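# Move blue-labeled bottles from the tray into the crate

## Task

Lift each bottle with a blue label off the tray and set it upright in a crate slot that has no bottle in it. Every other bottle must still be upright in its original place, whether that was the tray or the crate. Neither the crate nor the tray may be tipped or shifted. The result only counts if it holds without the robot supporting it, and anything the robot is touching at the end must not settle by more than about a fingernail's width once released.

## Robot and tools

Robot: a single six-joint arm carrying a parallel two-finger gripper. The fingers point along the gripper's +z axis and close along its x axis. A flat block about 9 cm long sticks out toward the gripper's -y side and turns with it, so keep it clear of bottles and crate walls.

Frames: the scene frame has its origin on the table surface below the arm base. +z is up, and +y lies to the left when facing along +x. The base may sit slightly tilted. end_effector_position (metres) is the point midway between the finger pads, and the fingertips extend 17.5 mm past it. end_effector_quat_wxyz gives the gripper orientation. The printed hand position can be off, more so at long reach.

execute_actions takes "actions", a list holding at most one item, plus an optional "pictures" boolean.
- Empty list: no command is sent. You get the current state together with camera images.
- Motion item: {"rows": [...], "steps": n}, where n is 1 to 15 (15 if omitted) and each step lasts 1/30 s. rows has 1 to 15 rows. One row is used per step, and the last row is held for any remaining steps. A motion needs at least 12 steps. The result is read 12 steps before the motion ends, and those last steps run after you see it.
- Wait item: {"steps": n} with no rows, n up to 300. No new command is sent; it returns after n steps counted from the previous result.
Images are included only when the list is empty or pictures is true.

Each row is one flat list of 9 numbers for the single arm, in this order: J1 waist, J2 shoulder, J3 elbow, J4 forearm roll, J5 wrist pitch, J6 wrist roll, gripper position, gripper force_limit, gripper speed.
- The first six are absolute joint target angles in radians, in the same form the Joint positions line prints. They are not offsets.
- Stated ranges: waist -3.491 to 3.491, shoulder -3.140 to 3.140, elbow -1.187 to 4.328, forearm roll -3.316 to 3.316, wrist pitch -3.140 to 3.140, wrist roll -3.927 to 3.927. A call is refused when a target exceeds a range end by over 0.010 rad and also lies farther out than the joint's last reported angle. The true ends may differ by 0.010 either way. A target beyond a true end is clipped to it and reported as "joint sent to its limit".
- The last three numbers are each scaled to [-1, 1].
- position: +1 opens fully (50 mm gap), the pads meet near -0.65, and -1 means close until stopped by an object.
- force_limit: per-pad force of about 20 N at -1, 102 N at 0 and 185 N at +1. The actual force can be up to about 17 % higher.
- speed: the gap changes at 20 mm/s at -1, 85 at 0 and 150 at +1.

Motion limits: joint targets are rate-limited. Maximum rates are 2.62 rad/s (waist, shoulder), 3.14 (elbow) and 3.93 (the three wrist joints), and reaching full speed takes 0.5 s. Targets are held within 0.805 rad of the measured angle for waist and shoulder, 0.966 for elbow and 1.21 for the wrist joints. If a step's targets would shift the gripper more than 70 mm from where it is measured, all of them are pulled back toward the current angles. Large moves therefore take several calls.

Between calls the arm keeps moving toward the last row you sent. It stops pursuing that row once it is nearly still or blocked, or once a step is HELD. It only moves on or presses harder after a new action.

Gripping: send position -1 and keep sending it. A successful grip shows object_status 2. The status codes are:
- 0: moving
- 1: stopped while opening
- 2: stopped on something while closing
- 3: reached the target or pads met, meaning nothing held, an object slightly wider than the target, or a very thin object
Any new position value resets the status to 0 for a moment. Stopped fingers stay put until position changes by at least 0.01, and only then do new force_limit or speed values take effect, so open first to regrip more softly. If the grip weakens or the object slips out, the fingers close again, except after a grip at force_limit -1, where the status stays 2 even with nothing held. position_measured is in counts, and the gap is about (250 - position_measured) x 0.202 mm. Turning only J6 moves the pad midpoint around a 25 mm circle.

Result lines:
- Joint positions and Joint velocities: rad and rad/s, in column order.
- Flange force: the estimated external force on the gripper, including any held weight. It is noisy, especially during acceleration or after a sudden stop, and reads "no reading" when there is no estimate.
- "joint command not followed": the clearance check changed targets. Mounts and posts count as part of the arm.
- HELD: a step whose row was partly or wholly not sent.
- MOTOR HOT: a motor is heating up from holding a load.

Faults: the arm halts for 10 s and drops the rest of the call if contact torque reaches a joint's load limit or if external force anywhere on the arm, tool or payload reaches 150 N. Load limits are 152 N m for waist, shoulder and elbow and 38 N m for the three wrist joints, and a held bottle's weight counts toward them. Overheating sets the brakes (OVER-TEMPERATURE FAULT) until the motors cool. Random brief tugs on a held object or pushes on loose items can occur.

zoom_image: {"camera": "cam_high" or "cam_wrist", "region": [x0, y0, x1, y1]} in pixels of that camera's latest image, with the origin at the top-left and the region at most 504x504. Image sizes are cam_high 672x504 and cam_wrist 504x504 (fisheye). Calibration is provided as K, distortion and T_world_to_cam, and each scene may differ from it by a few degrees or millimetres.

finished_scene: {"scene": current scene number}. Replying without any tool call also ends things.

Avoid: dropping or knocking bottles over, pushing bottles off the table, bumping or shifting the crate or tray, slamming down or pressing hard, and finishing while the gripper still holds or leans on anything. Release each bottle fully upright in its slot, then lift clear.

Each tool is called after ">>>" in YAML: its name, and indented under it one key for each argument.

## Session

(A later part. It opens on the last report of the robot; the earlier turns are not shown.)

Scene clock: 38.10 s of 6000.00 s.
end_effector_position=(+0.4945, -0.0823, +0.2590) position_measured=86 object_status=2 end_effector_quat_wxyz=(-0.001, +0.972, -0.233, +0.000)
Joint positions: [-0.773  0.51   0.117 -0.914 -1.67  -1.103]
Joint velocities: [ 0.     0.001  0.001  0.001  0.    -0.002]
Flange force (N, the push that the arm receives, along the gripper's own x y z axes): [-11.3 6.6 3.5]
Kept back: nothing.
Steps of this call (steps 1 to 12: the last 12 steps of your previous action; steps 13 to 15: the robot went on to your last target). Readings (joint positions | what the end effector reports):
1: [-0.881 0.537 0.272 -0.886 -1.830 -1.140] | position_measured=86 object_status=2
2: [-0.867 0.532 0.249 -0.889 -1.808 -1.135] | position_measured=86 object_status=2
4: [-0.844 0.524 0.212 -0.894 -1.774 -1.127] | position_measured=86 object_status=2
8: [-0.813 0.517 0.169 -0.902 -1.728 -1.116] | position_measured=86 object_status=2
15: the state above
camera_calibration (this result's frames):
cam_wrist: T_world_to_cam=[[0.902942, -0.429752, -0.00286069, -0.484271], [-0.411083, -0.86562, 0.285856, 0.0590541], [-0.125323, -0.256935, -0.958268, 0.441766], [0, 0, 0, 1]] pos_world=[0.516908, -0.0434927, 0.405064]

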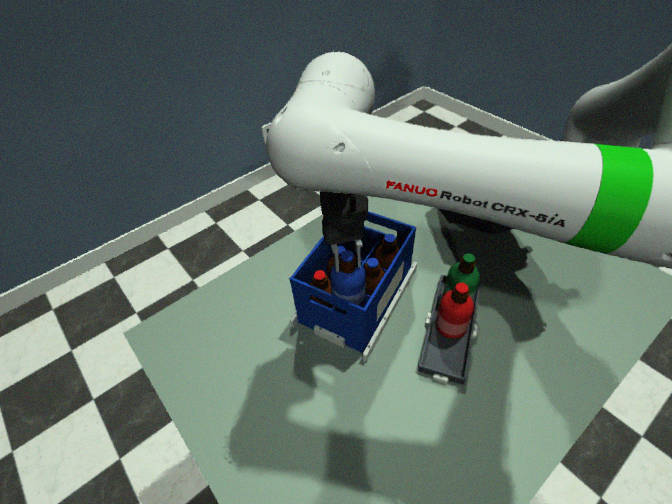

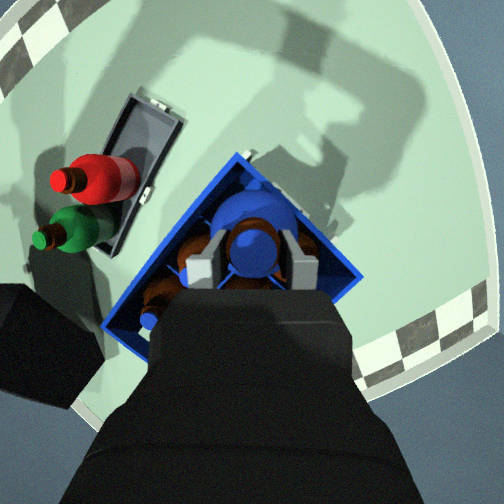

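>>> execute_actions:
  actions: []

>>> zoom_image:
  camera: "cam_wrist"
  region: [150, 130, 380, 310]

Scene clock: 38.53 s of 6000.00 s.
end_effector_position=(+0.4945, -0.0824, +0.2589) position_measured=86 object_status=2 end_effector_quat_wxyz=(-0.001, +0.972, -0.233, +0.000)
Joint positions: [-0.773  0.51   0.117 -0.914 -1.67  -1.103]
Joint velocities: [ 0.001  0.001  0.    -0.001 -0.    -0.001]
Flange force (N, the push that the arm receives, along the gripper's own x y z axes): [-9.7 5.6 1.1]
Kept back: nothing.
Steps of this call (steps 1 to 13: the robot went on to your last target). Readings (joint positions | what the end effector reports):
1: [-0.773 0.510 0.117 -0.914 -1.670 -1.103] | position_measured=86 object_status=2
2: [-0.773 0.510 0.117 -0.914 -1.670 -1.103] | position_measured=86 object_status=2
4: [-0.773 0.510 0.117 -0.914 -1.670 -1.103] | position_measured=86 object_status=2
8: [-0.773 0.510 0.117 -0.914 -1.670 -1.103] | position_measured=86 object_status=2
13: the state above
camera_calibration (this result's frames):
cam_wrist: T_world_to_cam=[[0.902899, -0.429844, -0.00280451, -0.484283], [-0.411195, -0.865591, 0.285783, 0.0591131], [-0.12527, -0.25688, -0.95829, 0.441691], [0, 0, 0, 1]] pos_world=[0.516896, -0.0435369, 0.405017]

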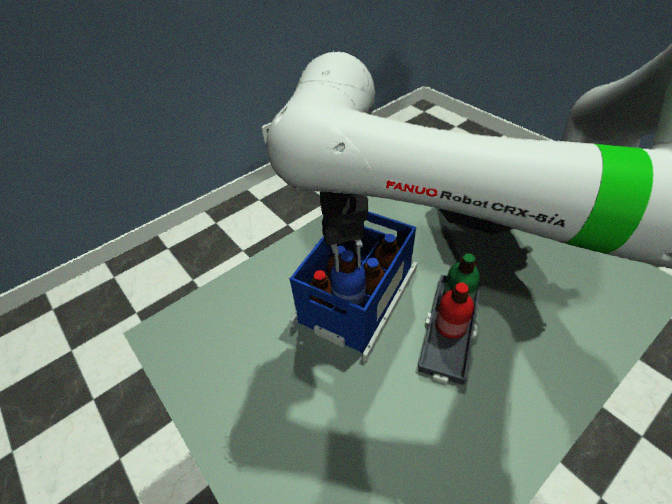

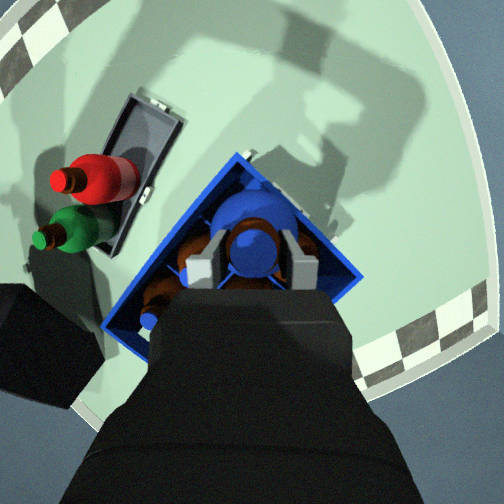

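Region (150, 130, 380, 310) of cam_wrist's 504x504 image, scaled by 2.191, with more detail than that image has; it fills the top 394 rows of this view, and the rest is white.

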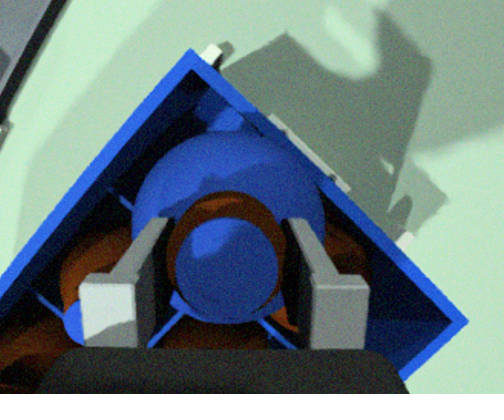

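>>> execute_actions:
  actions:
    - {"rows":[[-0.7754,0.5023,0.0996,-0.9104,-1.666,-1.093,-1,-0.2,0.5]]}

>>> execute_actions:
  actions:
    - {"steps":15}

Scene clock: 39.27 s of 6000.00 s.
end_effector_position=(+0.4907, -0.0816, +0.2578) position_measured=86 object_status=2 end_effector_quat_wxyz=(-0.000, +0.973, -0.233, +0.000)
Joint positions: [-0.774  0.505  0.106 -0.913 -1.667 -1.096]
Joint velocities: [-0.031 -0.107 -0.232  0.045  0.033  0.127]
Flange force (N, the push that the arm receives, along the gripper's own x y z axes): [11.5 -0.3 2.5]
Steps of this call (steps 1 to 15: the robot went on to your last target; steps 16 to 19: nothing new was sent; steps 20 to 22: the first 3 steps of this action). Readings (joint positions | what the end effector reports):
20: [-0.773 0.510 0.117 -0.914 -1.670 -1.103] | position_measured=86 object_status=2
21: [-0.773 0.509 0.114 -0.914 -1.669 -1.101] | position_measured=86 object_status=2
22: the state above

Scene clock: 39.77 s of 6000.00 s.
end_effector_position=(+0.4883, -0.0816, +0.2576) position_measured=86 object_status=2 end_effector_quat_wxyz=(+0.000, +0.973, -0.233, -0.000)
Joint positions: [-0.775  0.502  0.1   -0.91  -1.666 -1.093]
Joint velocities: [-0.     0.001  0.001  0.001 -0.001  0.001]
Flange force (N, the push that the arm receives, along the gripper's own x y z axes): [-0.1 -1.4 3.9]
Kept back: nothing.
Steps of this call (steps 1 to 12: the last 12 steps of your previous action; steps 13 to 15: the robot went on to your last target). Readings (joint positions | what the end effector reports):
1: [-0.775 0.503 0.100 -0.911 -1.666 -1.094] | position_measured=86 object_status=2
2: [-0.775 0.502 0.100 -0.911 -1.666 -1.093] | position_measured=86 object_status=2
4: [-0.775 0.502 0.100 -0.911 -1.666 -1.093] | position_measured=86 object_status=2
8: [-0.775 0.502 0.100 -0.910 -1.666 -1.093] | position_measured=86 object_status=2
15: the state above
The arm was judged still, so your last target was given up. Only a new action makes it travel on or press farther. Fingers that are still opening or closing keep moving.

>>> execute_actions:
  actions:
    - {"rows":[[-0.742,0.5015,0.064,-0.924,-1.620,-1.083,-1,-0.2,0.5],[-0.742,0.5015,0.064,-0.924,-1.620,-1.083,-1,-0.2,0.5],[-0.742,0.5015,0.064,-0.924,-1.620,-1.083,-1,-0.2,0.5],[-0.742,0.5015,0.064,-0.924,-1.620,-1.083,-1,-0.2,0.5],[-0.742,0.5015,0.064,-0.924,-1.620,-1.083,-1,-0.2,0.5],[-0.7079,0.5015,0.0289,-0.9372,-1.5748,-1.0733,-1,-0.2,0.5]]}

>>> execute_actions:
  actions:
    - {"steps":15}
  pictures: true

Scene clock: 40.63 s of 6000.00 s.
end_effector_position=(+0.4884, -0.0819, +0.2499) position_measured=86 object_status=2 end_effector_quat_wxyz=(+0.000, +0.973, -0.233, +0.000)
Joint positions: [-0.765  0.502  0.088 -0.914 -1.651 -1.09 ]
Joint velocities: [ 0.328 -0.006 -0.347 -0.142  0.455  0.095]
Flange force (N, the push that the arm receives, along the gripper's own x y z axes): [-4.3 1.9 -36.9]
Steps of this call (steps 1 to 23: nothing new was sent; steps 24 to 26: the first 3 steps of this action). Readings (joint positions | what the end effector reports):
24: [-0.775 0.502 0.099 -0.910 -1.666 -1.093] | position_measured=86 object_status=2
25: [-0.773 0.502 0.097 -0.911 -1.663 -1.092] | position_measured=86 object_status=2
26: the state above

Scene clock: 41.13 s of 6000.00 s.
end_effector_position=(+0.4878, -0.0815, +0.2080) position_measured=86 object_status=2 end_effector_quat_wxyz=(+0.000, +0.973, -0.232, -0.001)
Joint positions: [-0.708  0.502  0.029 -0.937 -1.575 -1.073]
Joint velocities: [ 0.     0.001  0.001 -0.001 -0.001  0.001]
Flange force (N, the push that the arm receives, along the gripper's own x y z axes): [-4.4 -4.4 2.2]
Kept back: nothing.
Steps of this call (steps 1 to 12: the last 12 steps of your previous action; steps 13 to 15: the robot went on to your last target). Readings (joint positions | what the end effector reports):
1: [-0.753 0.502 0.075 -0.920 -1.635 -1.086] | position_measured=86 object_status=2
2: [-0.745 0.502 0.067 -0.923 -1.624 -1.084] | position_measured=86 object_status=2
4: [-0.739 0.501 0.061 -0.925 -1.616 -1.082] | position_measured=86 object_status=2
8: [-0.708 0.502 0.029 -0.937 -1.576 -1.073] | position_measured=86 object_status=2
15: the state above
camera_calibration (this result's frames):
cam_wrist: T_world_to_cam=[[0.903549, -0.428466, -0.00408419, -0.478007], [-0.409246, -0.865764, 0.288047, 0.0702089], [-0.126954, -0.258593, -0.957608, 0.392842], [0, 0, 0, 1]] pos_world=[0.510508, -0.0424392, 0.354013]

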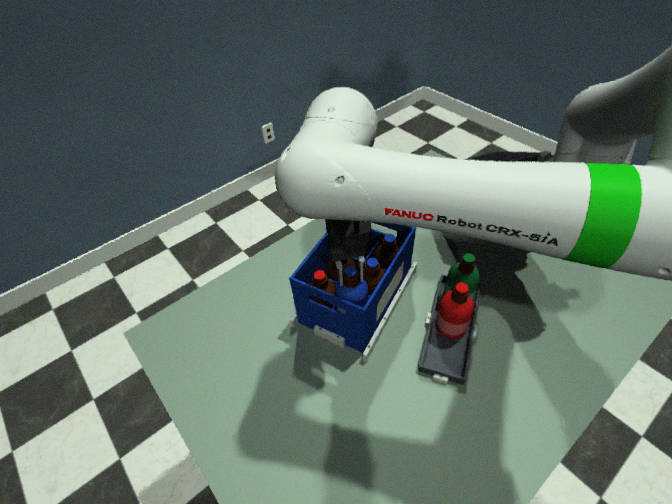

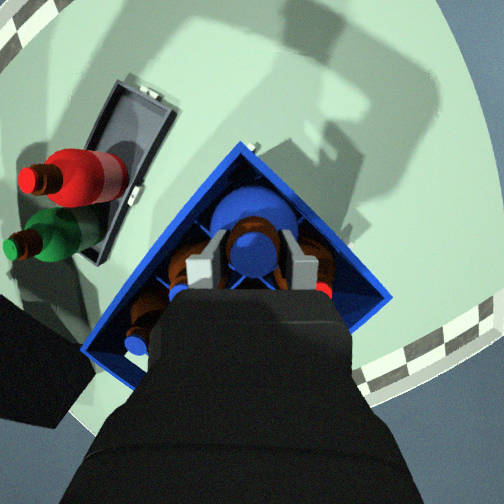

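>>> execute_actions:
  actions:
    - {"rows":[[-0.673,0.506,0.001,-0.954,-1.530,-1.064,-1,-0.2,0.5],[-0.673,0.506,0.001,-0.954,-1.530,-1.064,-1,-0.2,0.5],[-0.673,0.506,0.001,-0.954,-1.530,-1.064,-1,-0.2,0.5],[-0.673,0.506,0.001,-0.954,-1.530,-1.064,-1,-0.2,0.5],[-0.673,0.506,0.001,-0.954,-1.530,-1.064,-1,-0.2,0.5],[-0.6374,0.5113,-0.0274,-0.9714,-1.486,-1.055,-1,-0.2,0.5]]}

>>> execute_actions:
  actions:
    - {"steps":15}

Scene clock: 42.60 s of 6000.00 s.
end_effector_position=(+0.4882, -0.0819, +0.2008) position_measured=86 object_status=2 end_effector_quat_wxyz=(+0.001, +0.973, -0.232, +0.000)
Joint positions: [-0.698  0.503  0.02  -0.942 -1.56  -1.07 ]
Joint velocities: [ 0.33   0.045 -0.262 -0.168  0.416  0.087]
Flange force (N, the push that the arm receives, along the gripper's own x y z axes): [-12.7 -7.2 -34.5]
Steps of this call (steps 1 to 15: the robot went on to your last target; steps 16 to 41: nothing new was sent; steps 42 to 44: the first 3 steps of this action). Readings (joint positions | what the end effector reports):
42: [-0.708 0.501 0.029 -0.937 -1.575 -1.073] | position_measured=86 object_status=2
43: [-0.706 0.502 0.027 -0.938 -1.571 -1.072] | position_measured=86 object_status=2
44: the state above

Scene clock: 43.10 s of 6000.00 s.
end_effector_position=(+0.4876, -0.0814, +0.1585) position_measured=86 object_status=2 end_effector_quat_wxyz=(+0.001, +0.973, -0.232, -0.001)
Joint positions: [-0.637  0.511 -0.027 -0.971 -1.486 -1.055]
Joint velocities: [-0.    -0.001  0.001  0.    -0.001  0.   ]
Flange force (N, the push that the arm receives, along the gripper's own x y z axes): [-5.6 -6.2 3.4]
Kept back: nothing.
Steps of this call (steps 1 to 12: the last 12 steps of your previous action; steps 13 to 15: the robot went on to your last target). Readings (joint positions | what the end effector reports):
1: [-0.686 0.504 0.011 -0.948 -1.545 -1.067] | position_measured=86 object_status=2
2: [-0.677 0.506 0.004 -0.953 -1.535 -1.065] | position_measured=86 object_status=2
4: [-0.670 0.506 -0.001 -0.955 -1.527 -1.063] | position_measured=86 object_status=2
8: [-0.638 0.511 -0.027 -0.971 -1.487 -1.055] | position_measured=86 object_status=2
15: the state above

>>> execute_actions:
  actions:
    - {"rows":[[-0.634,0.511,-0.030,-0.973,-1.484,-1.054,-1,-0.2,0.5],[-0.630,0.511,-0.033,-0.976,-1.479,-1.054,-1,-0.2,0.5],[-0.626,0.511,-0.036,-0.979,-1.474,-1.054,-1,-0.2,0.5],[-0.6196,0.5106,-0.0406,-0.984,-1.4672,-1.0537,-1,-0.2,0.5]]}

>>> execute_actions:
  actions:
    - {"steps":15}

Scene clock: 44.90 s of 6000.00 s.
end_effector_position=(+0.4875, -0.0806, +0.1555) position_measured=86 object_status=2 end_effector_quat_wxyz=(+0.000, +0.973, -0.232, -0.001)
Joint positions: [-0.633  0.511 -0.031 -0.974 -1.481 -1.054]
Joint velocities: [ 0.113  0.001 -0.084 -0.079  0.127  0.003]
Flange force (N, the push that the arm receives, along the gripper's own x y z axes): [-1.7 -1.7 -4.2]
Steps of this call (steps 1 to 15: the robot went on to your last target; steps 16 to 51: nothing new was sent; steps 52 to 54: the first 3 steps of this action). Readings (joint positions | what the end effector reports):
52: [-0.637 0.511 -0.027 -0.971 -1.486 -1.055] | position_measured=86 object_status=2
53: [-0.636 0.511 -0.029 -0.972 -1.485 -1.054] | position_measured=86 object_status=2
54: the state above

Scene clock: 45.40 s of 6000.00 s.
end_effector_position=(+0.4884, -0.0786, +0.1469) position_measured=86 object_status=2 end_effector_quat_wxyz=(-0.001, +0.973, -0.233, +0.000)
Joint positions: [-0.62   0.511 -0.041 -0.984 -1.467 -1.054]
Joint velocities: [-0.001  0.     0.     0.     0.     0.002]
Flange force (N, the push that the arm receives, along the gripper's own x y z axes): [-1.8 -1.2 2.9]
Kept back: nothing.
Steps of this call (steps 1 to 12: the last 12 steps of your previous action; steps 13 to 15: the robot went on to your last target). Readings (joint positions | what the end effector reports):
1: [-0.629 0.511 -0.034 -0.977 -1.477 -1.054] | position_measured=86 object_status=2
2: [-0.624 0.511 -0.038 -0.981 -1.471 -1.054] | position_measured=86 object_status=2
4: [-0.620 0.511 -0.041 -0.984 -1.467 -1.054] | position_measured=86 object_status=2
8: [-0.620 0.511 -0.041 -0.984 -1.467 -1.054] | position_measured=86 object_status=2
15: the state above

>>> execute_actions:
  actions:
    - {"rows":[[-0.611,0.5127,-0.0461,-0.9887,-1.4567,-1.0517,-1,-0.2,0.5]]}

>>> execute_actions:
  actions:
    - {"steps":13}

Scene clock: 49.40 s of 6000.00 s.
end_effector_position=(+0.4883, -0.0786, +0.1423) position_measured=86 object_status=2 end_effector_quat_wxyz=(-0.000, +0.973, -0.233, -0.000)
Joint positions: [-0.613  0.512 -0.045 -0.987 -1.459 -1.052]
Joint velocities: [ 0.048  0.009 -0.044  0.006  0.094  0.02 ]
Flange force (N, the push that the arm receives, along the gripper's own x y z axes): [8.8 6.6 -31.7]
Steps of this call (steps 1 to 15: the robot went on to your last target; steps 16 to 90: nothing new was sent; then 0.90 s passed at rest; steps 91 to 93: the first 3 steps of this action). Readings (joint positions | what the end effector reports):
91: [-0.619 0.511 -0.041 -0.984 -1.467 -1.054] | position_measured=86 object_status=2
92: [-0.617 0.511 -0.042 -0.985 -1.465 -1.053] | position_measured=86 object_status=2
93: the state above

Scene clock: 59.60 s of 6000.00 s.
end_effector_position=(+0.4878, -0.0795, +0.1432) position_measured=86 object_status=2 end_effector_quat_wxyz=(+0.002, +0.973, -0.232, -0.000)
Joint positions: [-0.613  0.511 -0.045 -0.983 -1.457 -1.052]
Joint velocities: [ 0.    -0.001  0.001  0.001  0.001 -0.001]
Flange force (N, the push that the arm receives, along the gripper's own x y z axes): [-1.9 -2.9 -29.9]
FORCE FAULT: contact force on the arm reached its limit, and the arm stopped for 10 seconds. The contact can be on any part of the arm, not only on its tool. The arm's remaining commands of this call were not run. The arm holds still and accepts commands again. Move the arm away from the contact; if what it grips holds it there, let go first. Pushing or pulling that hard again can fault the arm again.
Kept back: nothing.
The stop began at step 6 of this call (marked STOPPED below). From that step on the arm followed nothing that you had sent. 7 steps, steps kept back included, did not run and will not run. Nothing is kept back now, and the robot has no last target.
Steps of this call (steps 1 to 5: the first 5 steps of the 12 kept back from your previous action; steps 6 to 306: the stop). Readings (joint positions | what the end effector reports):
1: [-0.612 0.512 -0.045 -0.987 -1.458 -1.052] | position_measured=86 object_status=2
2: [-0.612 0.512 -0.045 -0.987 -1.458 -1.052] | position_measured=86 object_status=2
4: [-0.612 0.512 -0.046 -0.988 -1.457 -1.052] | position_measured=86 object_status=2
6: [-0.613 0.512 -0.045 -0.985 -1.457 -1.052] | position_measured=86 object_status=2 STOPPED
8: [-0.613 0.511 -0.045 -0.983 -1.457 -1.052] | position_measured=86 object_status=2
306: the state above

>>> execute_actions:
  actions:
    - {"rows":[[-0.613,0.511,-0.045,-0.983,-1.457,-1.052,0.4,-0.2,0.5]],"steps":12}

>>> execute_actions:
  actions:
    - {"rows":[[-0.6374,0.5113,-0.0274,-0.9714,-1.486,-1.055,0.4,-0.2,0.5],[-0.6374,0.5113,-0.0274,-0.9714,-1.486,-1.055,0.4,-0.2,0.5],[-0.6374,0.5113,-0.0274,-0.9714,-1.486,-1.055,0.4,-0.2,0.5],[-0.7079,0.5015,0.0289,-0.9372,-1.5748,-1.0733,0.4,-0.2,0.5],[-0.7079,0.5015,0.0289,-0.9372,-1.5748,-1.0733,0.4,-0.2,0.5],[-0.7079,0.5015,0.0289,-0.9372,-1.5748,-1.0733,0.4,-0.2,0.5],[-0.7754,0.5023,0.0996,-0.9104,-1.666,-1.093,0.4,-0.2,0.5],[-0.7754,0.5023,0.0996,-0.9104,-1.666,-1.093,0.4,-0.2,0.5],[-0.84,0.514,0.185,-0.891,-1.76,-1.114,0.4,-0.2,0.5]]}

>>> execute_actions:
  actions:
    - {"steps":22}
  pictures: true

Scene clock: 60.27 s of 6000.00 s.
end_effector_position=(+0.4878, -0.0795, +0.1432) position_measured=86 object_status=2 end_effector_quat_wxyz=(+0.002, +0.973, -0.232, -0.000)
Joint positions: [-0.613  0.511 -0.045 -0.983 -1.457 -1.052]
Joint velocities: [ 0.    -0.003  0.     0.001  0.     0.002]
Flange force (N, the push that the arm receives, along the gripper's own x y z axes): [-3.2 -3.8 -28.8]
Kept back: the last 12 steps of this action.
Steps of this call (steps 1 to 20: nothing new was sent). Readings (joint positions | what the end effector reports):
1: [-0.613 0.511 -0.045 -0.983 -1.457 -1.052] | position_measured=86 object_status=2
2: [-0.613 0.511 -0.045 -0.983 -1.457 -1.052] | position_measured=86 object_status=2
4: [-0.613 0.511 -0.045 -0.983 -1.457 -1.052] | position_measured=86 object_status=2
8: [-0.613 0.511 -0.045 -0.983 -1.457 -1.052] | position_measured=86 object_status=2
20: the state above

Scene clock: 60.77 s of 6000.00 s.
end_effector_position=(+0.4878, -0.0804, +0.1494) position_measured=88 object_status=2 end_effector_quat_wxyz=(+0.001, +0.973, -0.232, -0.000)
Joint positions: [-0.623  0.512 -0.038 -0.978 -1.469 -1.053]
Joint velocities: [-0.299 -0.001  0.218  0.156 -0.356 -0.038]
Flange force (N, the push that the arm receives, along the gripper's own x y z axes): [-1.1 -0.6 41.5]
Steps of this call (steps 1 to 12: the last 12 steps of your previous action; steps 13 to 15: the first 3 steps of this action). Readings (joint positions | what the end effector reports):
13: [-0.613 0.511 -0.045 -0.983 -1.457 -1.052] | position_measured=88 object_status=2
14: [-0.616 0.511 -0.043 -0.982 -1.459 -1.052] | position_measured=88 object_status=2
15: the state above

Scene clock: 61.50 s of 6000.00 s.
end_effector_position=(+0.4887, -0.0814, +0.3073) position_measured=88 object_status=2 end_effector_quat_wxyz=(-0.001, +0.973, -0.233, -0.000)
Joint positions: [-0.84   0.514  0.185 -0.891 -1.76  -1.114]
Joint velocities: [-0.    -0.002  0.001  0.001 -0.001  0.   ]
Flange force (N, the push that the arm receives, along the gripper's own x y z axes): [-0.1 -1.1 3.3]
Kept back: nothing.
Steps of this call (steps 1 to 12: the last 12 steps of your previous action; steps 13 to 22: the robot went on to your last target). Readings (joint positions | what the end effector reports):
1: [-0.633 0.511 -0.031 -0.974 -1.480 -1.054] | position_measured=88 object_status=2
2: [-0.642 0.511 -0.024 -0.969 -1.492 -1.056] | position_measured=88 object_status=2
4: [-0.675 0.507 0.003 -0.953 -1.534 -1.063] | position_measured=88 object_status=2
8: [-0.765 0.504 0.095 -0.917 -1.653 -1.090] | position_measured=88 object_status=2
22: the state above
camera_calibration (this result's frames):
cam_wrist: T_world_to_cam=[[0.903034, -0.429547, -0.00438199, -0.478066], [-0.410475, -0.865857, 0.28601, 0.0433664], [-0.126649, -0.256478, -0.958216, 0.488275], [0, 0, 0, 1]] pos_world=[0.51135, -0.0425706, 0.453375]

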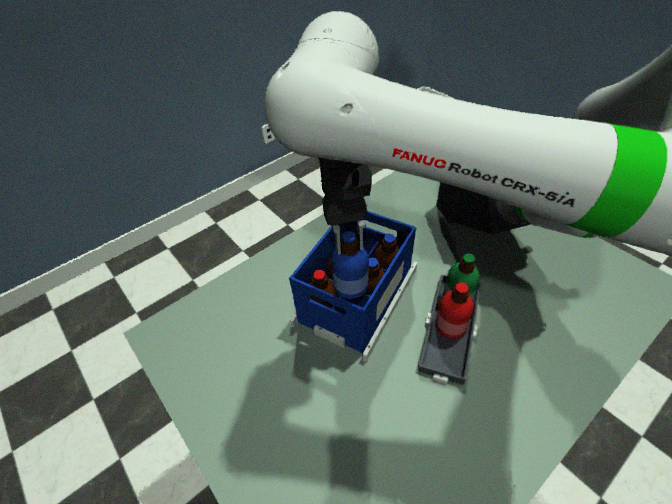

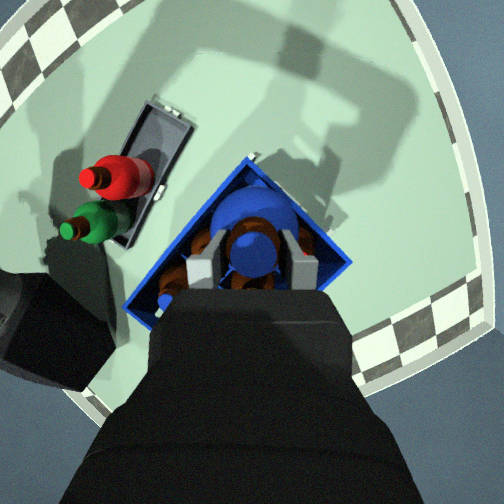

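>>> execute_actions:
  actions:
    - {"rows":[[-0.84,0.514,0.185,-0.891,-1.76,-1.114,-1,-0.2,0.5],[-0.84,0.514,0.185,-0.891,-1.76,-1.114,-1,-0.2,0.5],[-0.84,0.514,0.185,-0.891,-1.76,-1.114,-1,-0.2,0.5],[-0.7754,0.5023,0.0996,-0.9104,-1.666,-1.093,-1,-0.2,0.5],[-0.7754,0.5023,0.0996,-0.9104,-1.666,-1.093,-1,-0.2,0.5],[-0.7754,0.5023,0.0996,-0.9104,-1.666,-1.093,-1,-0.2,0.5],[-0.7754,0.5023,0.0996,-0.9104,-1.666,-1.093,-1,-0.2,0.5],[-0.7754,0.5023,0.0996,-0.9104,-1.666,-1.093,-1,-0.2,0.5],[-0.7754,0.5023,0.0996,-0.9104,-1.666,-1.093,-1,-0.2,0.5],[-0.7754,0.5023,0.0996,-0.9104,-1.666,-1.093,-1,-0.2,0.5],[-0.703,0.5015,0.0289,-0.939,-1.573,-1.0733,-1,-0.2,0.5]]}

>>> execute_actions:
  actions:
    - {"rows":[[-0.703,0.5015,0.0289,-0.939,-1.573,-1.0733,-1,-0.2,0.5],[-0.703,0.5015,0.0289,-0.939,-1.573,-1.0733,-1,-0.2,0.5],[-0.703,0.5015,0.0289,-0.939,-1.573,-1.0733,-1,-0.2,0.5],[-0.665,0.506,-0.003,-0.958,-1.525,-1.064,-1,-0.2,0.5],[-0.665,0.506,-0.003,-0.958,-1.525,-1.064,-1,-0.2,0.5],[-0.665,0.506,-0.003,-0.958,-1.525,-1.064,-1,-0.2,0.5],[-0.665,0.506,-0.003,-0.958,-1.525,-1.064,-1,-0.2,0.5],[-0.625,0.510,-0.037,-0.981,-1.474,-1.054,-1,-0.2,0.5]]}

>>> execute_actions:
  actions:
    - {"steps":15}

Scene clock: 62.50 s of 6000.00 s.
end_effector_position=(+0.4887, -0.0814, +0.3074) position_measured=88 object_status=0 end_effector_quat_wxyz=(-0.001, +0.973, -0.233, -0.000)
Joint positions: [-0.84   0.514  0.185 -0.891 -1.76  -1.114]
Joint velocities: [-0.    -0.002 -0.    -0.    -0.001  0.003]
Flange force (N, the push that the arm receives, along the gripper's own x y z axes): [-0.5 -2.0 4.0]
Steps of this call (steps 1 to 15: the robot went on to your last target; steps 16 to 27: nothing new was sent; steps 28 to 30: the first 3 steps of this action). Readings (joint positions | what the end effector reports):
28: [-0.840 0.514 0.185 -0.891 -1.760 -1.114] | position_measured=88 object_status=0
29: [-0.840 0.514 0.185 -0.891 -1.760 -1.114] | position_measured=88 object_status=0
30: the state above

Scene clock: 63.00 s of 6000.00 s.
end_effector_position=(+0.4888, -0.0804, +0.2060) position_measured=88 object_status=2 end_effector_quat_wxyz=(-0.000, +0.973, -0.231, -0.001)
Joint positions: [-0.703  0.502  0.029 -0.939 -1.574 -1.074]
Joint velocities: [ 0.042 -0.005 -0.038 -0.011  0.052  0.011]
Flange force (N, the push that the arm receives, along the gripper's own x y z axes): [2.1 -4.0 32.3]
Steps of this call (steps 1 to 12: the last 12 steps of your previous action; steps 13 to 15: the first 3 steps of this action). Readings (joint positions | what the end effector reports):
13: [-0.717 0.502 0.042 -0.934 -1.591 -1.077] | position_measured=88 object_status=2
14: [-0.707 0.502 0.033 -0.937 -1.579 -1.075] | position_measured=88 object_status=2
15: the state above

Scene clock: 63.50 s of 6000.00 s.
end_effector_position=(+0.4883, -0.0787, +0.1504) position_measured=88 object_status=2 end_effector_quat_wxyz=(-0.001, +0.973, -0.232, -0.000)
Joint positions: [-0.625  0.51  -0.037 -0.981 -1.474 -1.054]
Joint velocities: [ 0.001 -0.    -0.001 -0.001 -0.    -0.   ]
Flange force (N, the push that the arm receives, along the gripper's own x y z axes): [-1.0 -1.7 2.7]
Kept back: nothing.
Steps of this call (steps 1 to 12: the last 12 steps of your previous action; steps 13 to 15: the robot went on to your last target). Readings (joint positions | what the end effector reports):
1: [-0.703 0.502 0.029 -0.939 -1.573 -1.073] | position_measured=88 object_status=2
2: [-0.700 0.502 0.027 -0.940 -1.569 -1.073] | position_measured=88 object_status=2
4: [-0.680 0.504 0.009 -0.951 -1.543 -1.067] | position_measured=88 object_status=2
8: [-0.634 0.509 -0.029 -0.976 -1.486 -1.056] | position_measured=88 object_status=2
15: the state above

>>> execute_actions:
  actions:
    - {"rows":[[-0.6185,0.5108,-0.0413,-0.9846,-1.466,-1.0535,-1,-0.2,0.5]]}

>>> execute_actions:
  actions:
    - {"steps":12}

Scene clock: 63.90 s of 6000.00 s.
end_effector_position=(+0.4884, -0.0785, +0.1467) position_measured=88 object_status=2 end_effector_quat_wxyz=(-0.001, +0.973, -0.233, +0.000)
Joint positions: [-0.619  0.511 -0.041 -0.984 -1.467 -1.054]
Joint velocities: [ 0.061  0.017 -0.041 -0.036  0.044  0.002]
Flange force (N, the push that the arm receives, along the gripper's own x y z axes): [1.6 -4.5 13.8]
Steps of this call (steps 1 to 9: the robot went on to your last target; steps 10 to 12: the first 3 steps of this action). Readings (joint positions | what the end effector reports):
10: [-0.625 0.510 -0.037 -0.981 -1.474 -1.054] | position_measured=88 object_status=2
11: [-0.623 0.510 -0.039 -0.982 -1.471 -1.054] | position_measured=88 object_status=2
12: the state above

Scene clock: 64.30 s of 6000.00 s.
end_effector_position=(+0.4884, -0.0785, +0.1461) position_measured=88 object_status=2 end_effector_quat_wxyz=(-0.001, +0.973, -0.233, +0.000)
Joint positions: [-0.619  0.511 -0.041 -0.985 -1.466 -1.053]
Joint velocities: [-0.001 -0.001  0.001 -0.001  0.001  0.001]
Flange force (N, the push that the arm receives, along the gripper's own x y z axes): [-2.8 0.2 3.0]
Kept back: nothing.
Steps of this call (steps 1 to 12: the last 12 steps of your previous action). Readings (joint positions | what the end effector reports):
1: [-0.619 0.511 -0.041 -0.985 -1.466 -1.054] | position_measured=88 object_status=2
2: [-0.619 0.511 -0.041 -0.985 -1.466 -1.054] | position_measured=88 object_status=2
4: [-0.619 0.511 -0.041 -0.985 -1.466 -1.053] | position_measured=88 object_status=2
8: [-0.619 0.511 -0.041 -0.985 -1.466 -1.053] | position_measured=88 object_status=2
12: the state above

>>> execute_actions:
  actions:
    - {"rows":[[-0.6174,0.5111,-0.042,-0.9852,-1.4648,-1.0533,0.8,-0.2,0]]}

>>> execute_actions:
  actions:
    - {"rows":[[-0.6374,0.5113,-0.0274,-0.9714,-1.486,-1.055,0.8,-0.2,0],[-0.6374,0.5113,-0.0274,-0.9714,-1.486,-1.055,0.8,-0.2,0],[-0.6374,0.5113,-0.0274,-0.9714,-1.486,-1.055,0.8,-0.2,0],[-0.7079,0.5015,0.0289,-0.9372,-1.5748,-1.0733,0.8,-0.2,0],[-0.7079,0.5015,0.0289,-0.9372,-1.5748,-1.0733,0.8,-0.2,0],[-0.7079,0.5015,0.0289,-0.9372,-1.5748,-1.0733,0.8,-0.2,0],[-0.7754,0.5023,0.0996,-0.9104,-1.666,-1.093,0.8,-0.2,0],[-0.7754,0.5023,0.0996,-0.9104,-1.666,-1.093,0.8,-0.2,0],[-0.84,0.514,0.185,-0.891,-1.76,-1.114,0.8,-0.2,0]]}

>>> execute_actions:
  actions:
    - {"steps":20}
  pictures: true

Scene clock: 65.13 s of 6000.00 s.
end_effector_position=(+0.4886, -0.0785, +0.1456) position_measured=54 object_status=0 end_effector_quat_wxyz=(-0.000, +0.973, -0.232, +0.000)
Joint positions: [-0.617  0.511 -0.042 -0.985 -1.465 -1.053]
Joint velocities: [ 0.004  0.003 -0.004 -0.003  0.005  0.   ]
Flange force (N, the push that the arm receives, along the gripper's own x y z axes): [1.6 -2.4 -0.1]
Steps of this call (steps 1 to 15: the robot went on to your last target; steps 16 to 22: nothing new was sent; steps 23 to 25: the first 3 steps of this action). Readings (joint positions | what the end effector reports):
23: [-0.618 0.511 -0.041 -0.985 -1.466 -1.053] | position_measured=82 object_status=0
24: [-0.618 0.511 -0.041 -0.985 -1.465 -1.053] | position_measured=68 object_status=0
25: the state above

Scene clock: 65.63 s of 6000.00 s.
end_effector_position=(+0.4880, -0.0798, +0.1517) position_measured=32 object_status=3 end_effector_quat_wxyz=(-0.000, +0.973, -0.232, -0.000)
Joint positions: [-0.627  0.511 -0.035 -0.978 -1.476 -1.054]
Joint velocities: [-0.267  0.     0.196  0.194 -0.275 -0.029]
Flange force (N, the push that the arm receives, along the gripper's own x y z axes): [1.0 -3.0 23.2]
Steps of this call (steps 1 to 12: the last 12 steps of your previous action; steps 13 to 15: the first 3 steps of this action). Readings (joint positions | what the end effector reports):
13: [-0.617 0.511 -0.042 -0.985 -1.465 -1.053] | position_measured=32 object_status=3
14: [-0.619 0.511 -0.040 -0.984 -1.467 -1.053] | position_measured=32 object_status=3
15: the state above

Scene clock: 66.30 s of 6000.00 s.
end_effector_position=(+0.4887, -0.0814, +0.3072) position_measured=32 object_status=3 end_effector_quat_wxyz=(-0.001, +0.973, -0.233, -0.000)
Joint positions: [-0.84   0.514  0.185 -0.891 -1.76  -1.114]
Joint velocities: [0.    0.002 0.001 0.    0.    0.001]
Flange force (N, the push that the arm receives, along the gripper's own x y z axes): [0.3 -2.1 -2.2]
Kept back: nothing.
Steps of this call (steps 1 to 12: the last 12 steps of your previous action; steps 13 to 20: the robot went on to your last target). Readings (joint positions | what the end effector reports):
1: [-0.635 0.511 -0.029 -0.973 -1.483 -1.055] | position_measured=32 object_status=3
2: [-0.642 0.511 -0.024 -0.969 -1.492 -1.056] | position_measured=32 object_status=3
4: [-0.672 0.506 0.000 -0.953 -1.529 -1.063] | position_measured=32 object_status=3
8: [-0.762 0.504 0.093 -0.918 -1.651 -1.089] | position_measured=32 object_status=3
20: the state above
camera_calibration (this result's frames):
cam_wrist: T_world_to_cam=[[0.903013, -0.429591, -0.00441729, -0.478049], [-0.410519, -0.865863, 0.285929, 0.0434158], [-0.126657, -0.256384, -0.958241, 0.488254], [0, 0, 0, 1]] pos_world=[0.511348, -0.0425928, 0.453339]

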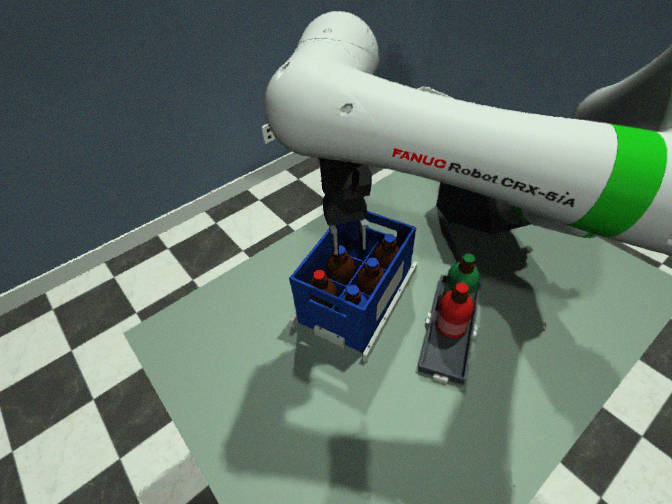

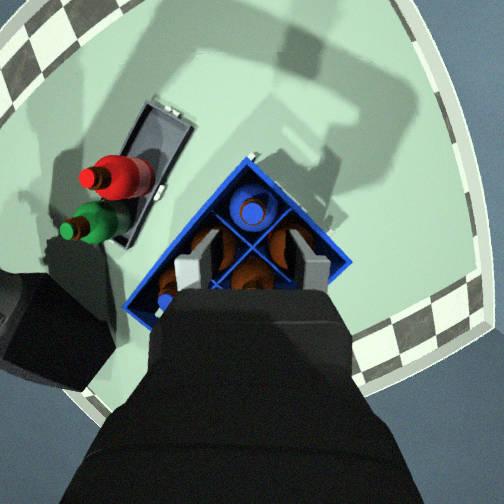

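>>> zoom_image:
  camera: "cam_wrist"
  region: [180, 140, 360, 300]

>>> zoom_image:
  camera: "cam_high"
  region: [280, 220, 440, 370]

Region (180, 140, 360, 300) of cam_wrist's 504x504 image, scaled by 2.800, with more detail than that image has.

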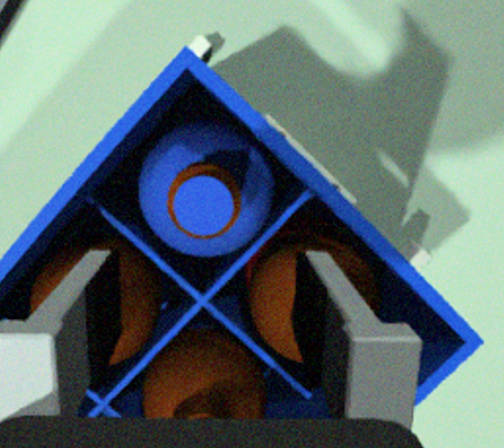

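Region (280, 220, 440, 370) of cam_high's 672x504 image, scaled by 3.150, with more detail than that image has; it fills the top 472 rows of this view, and the rest is white.

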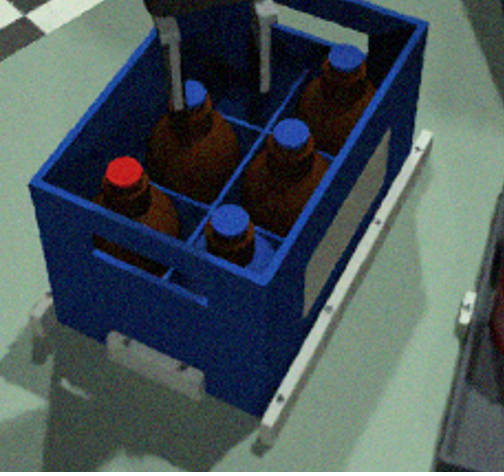

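Seated upright.

>>> finished_scene:
  scene: 1

The scene is finished: the task was done.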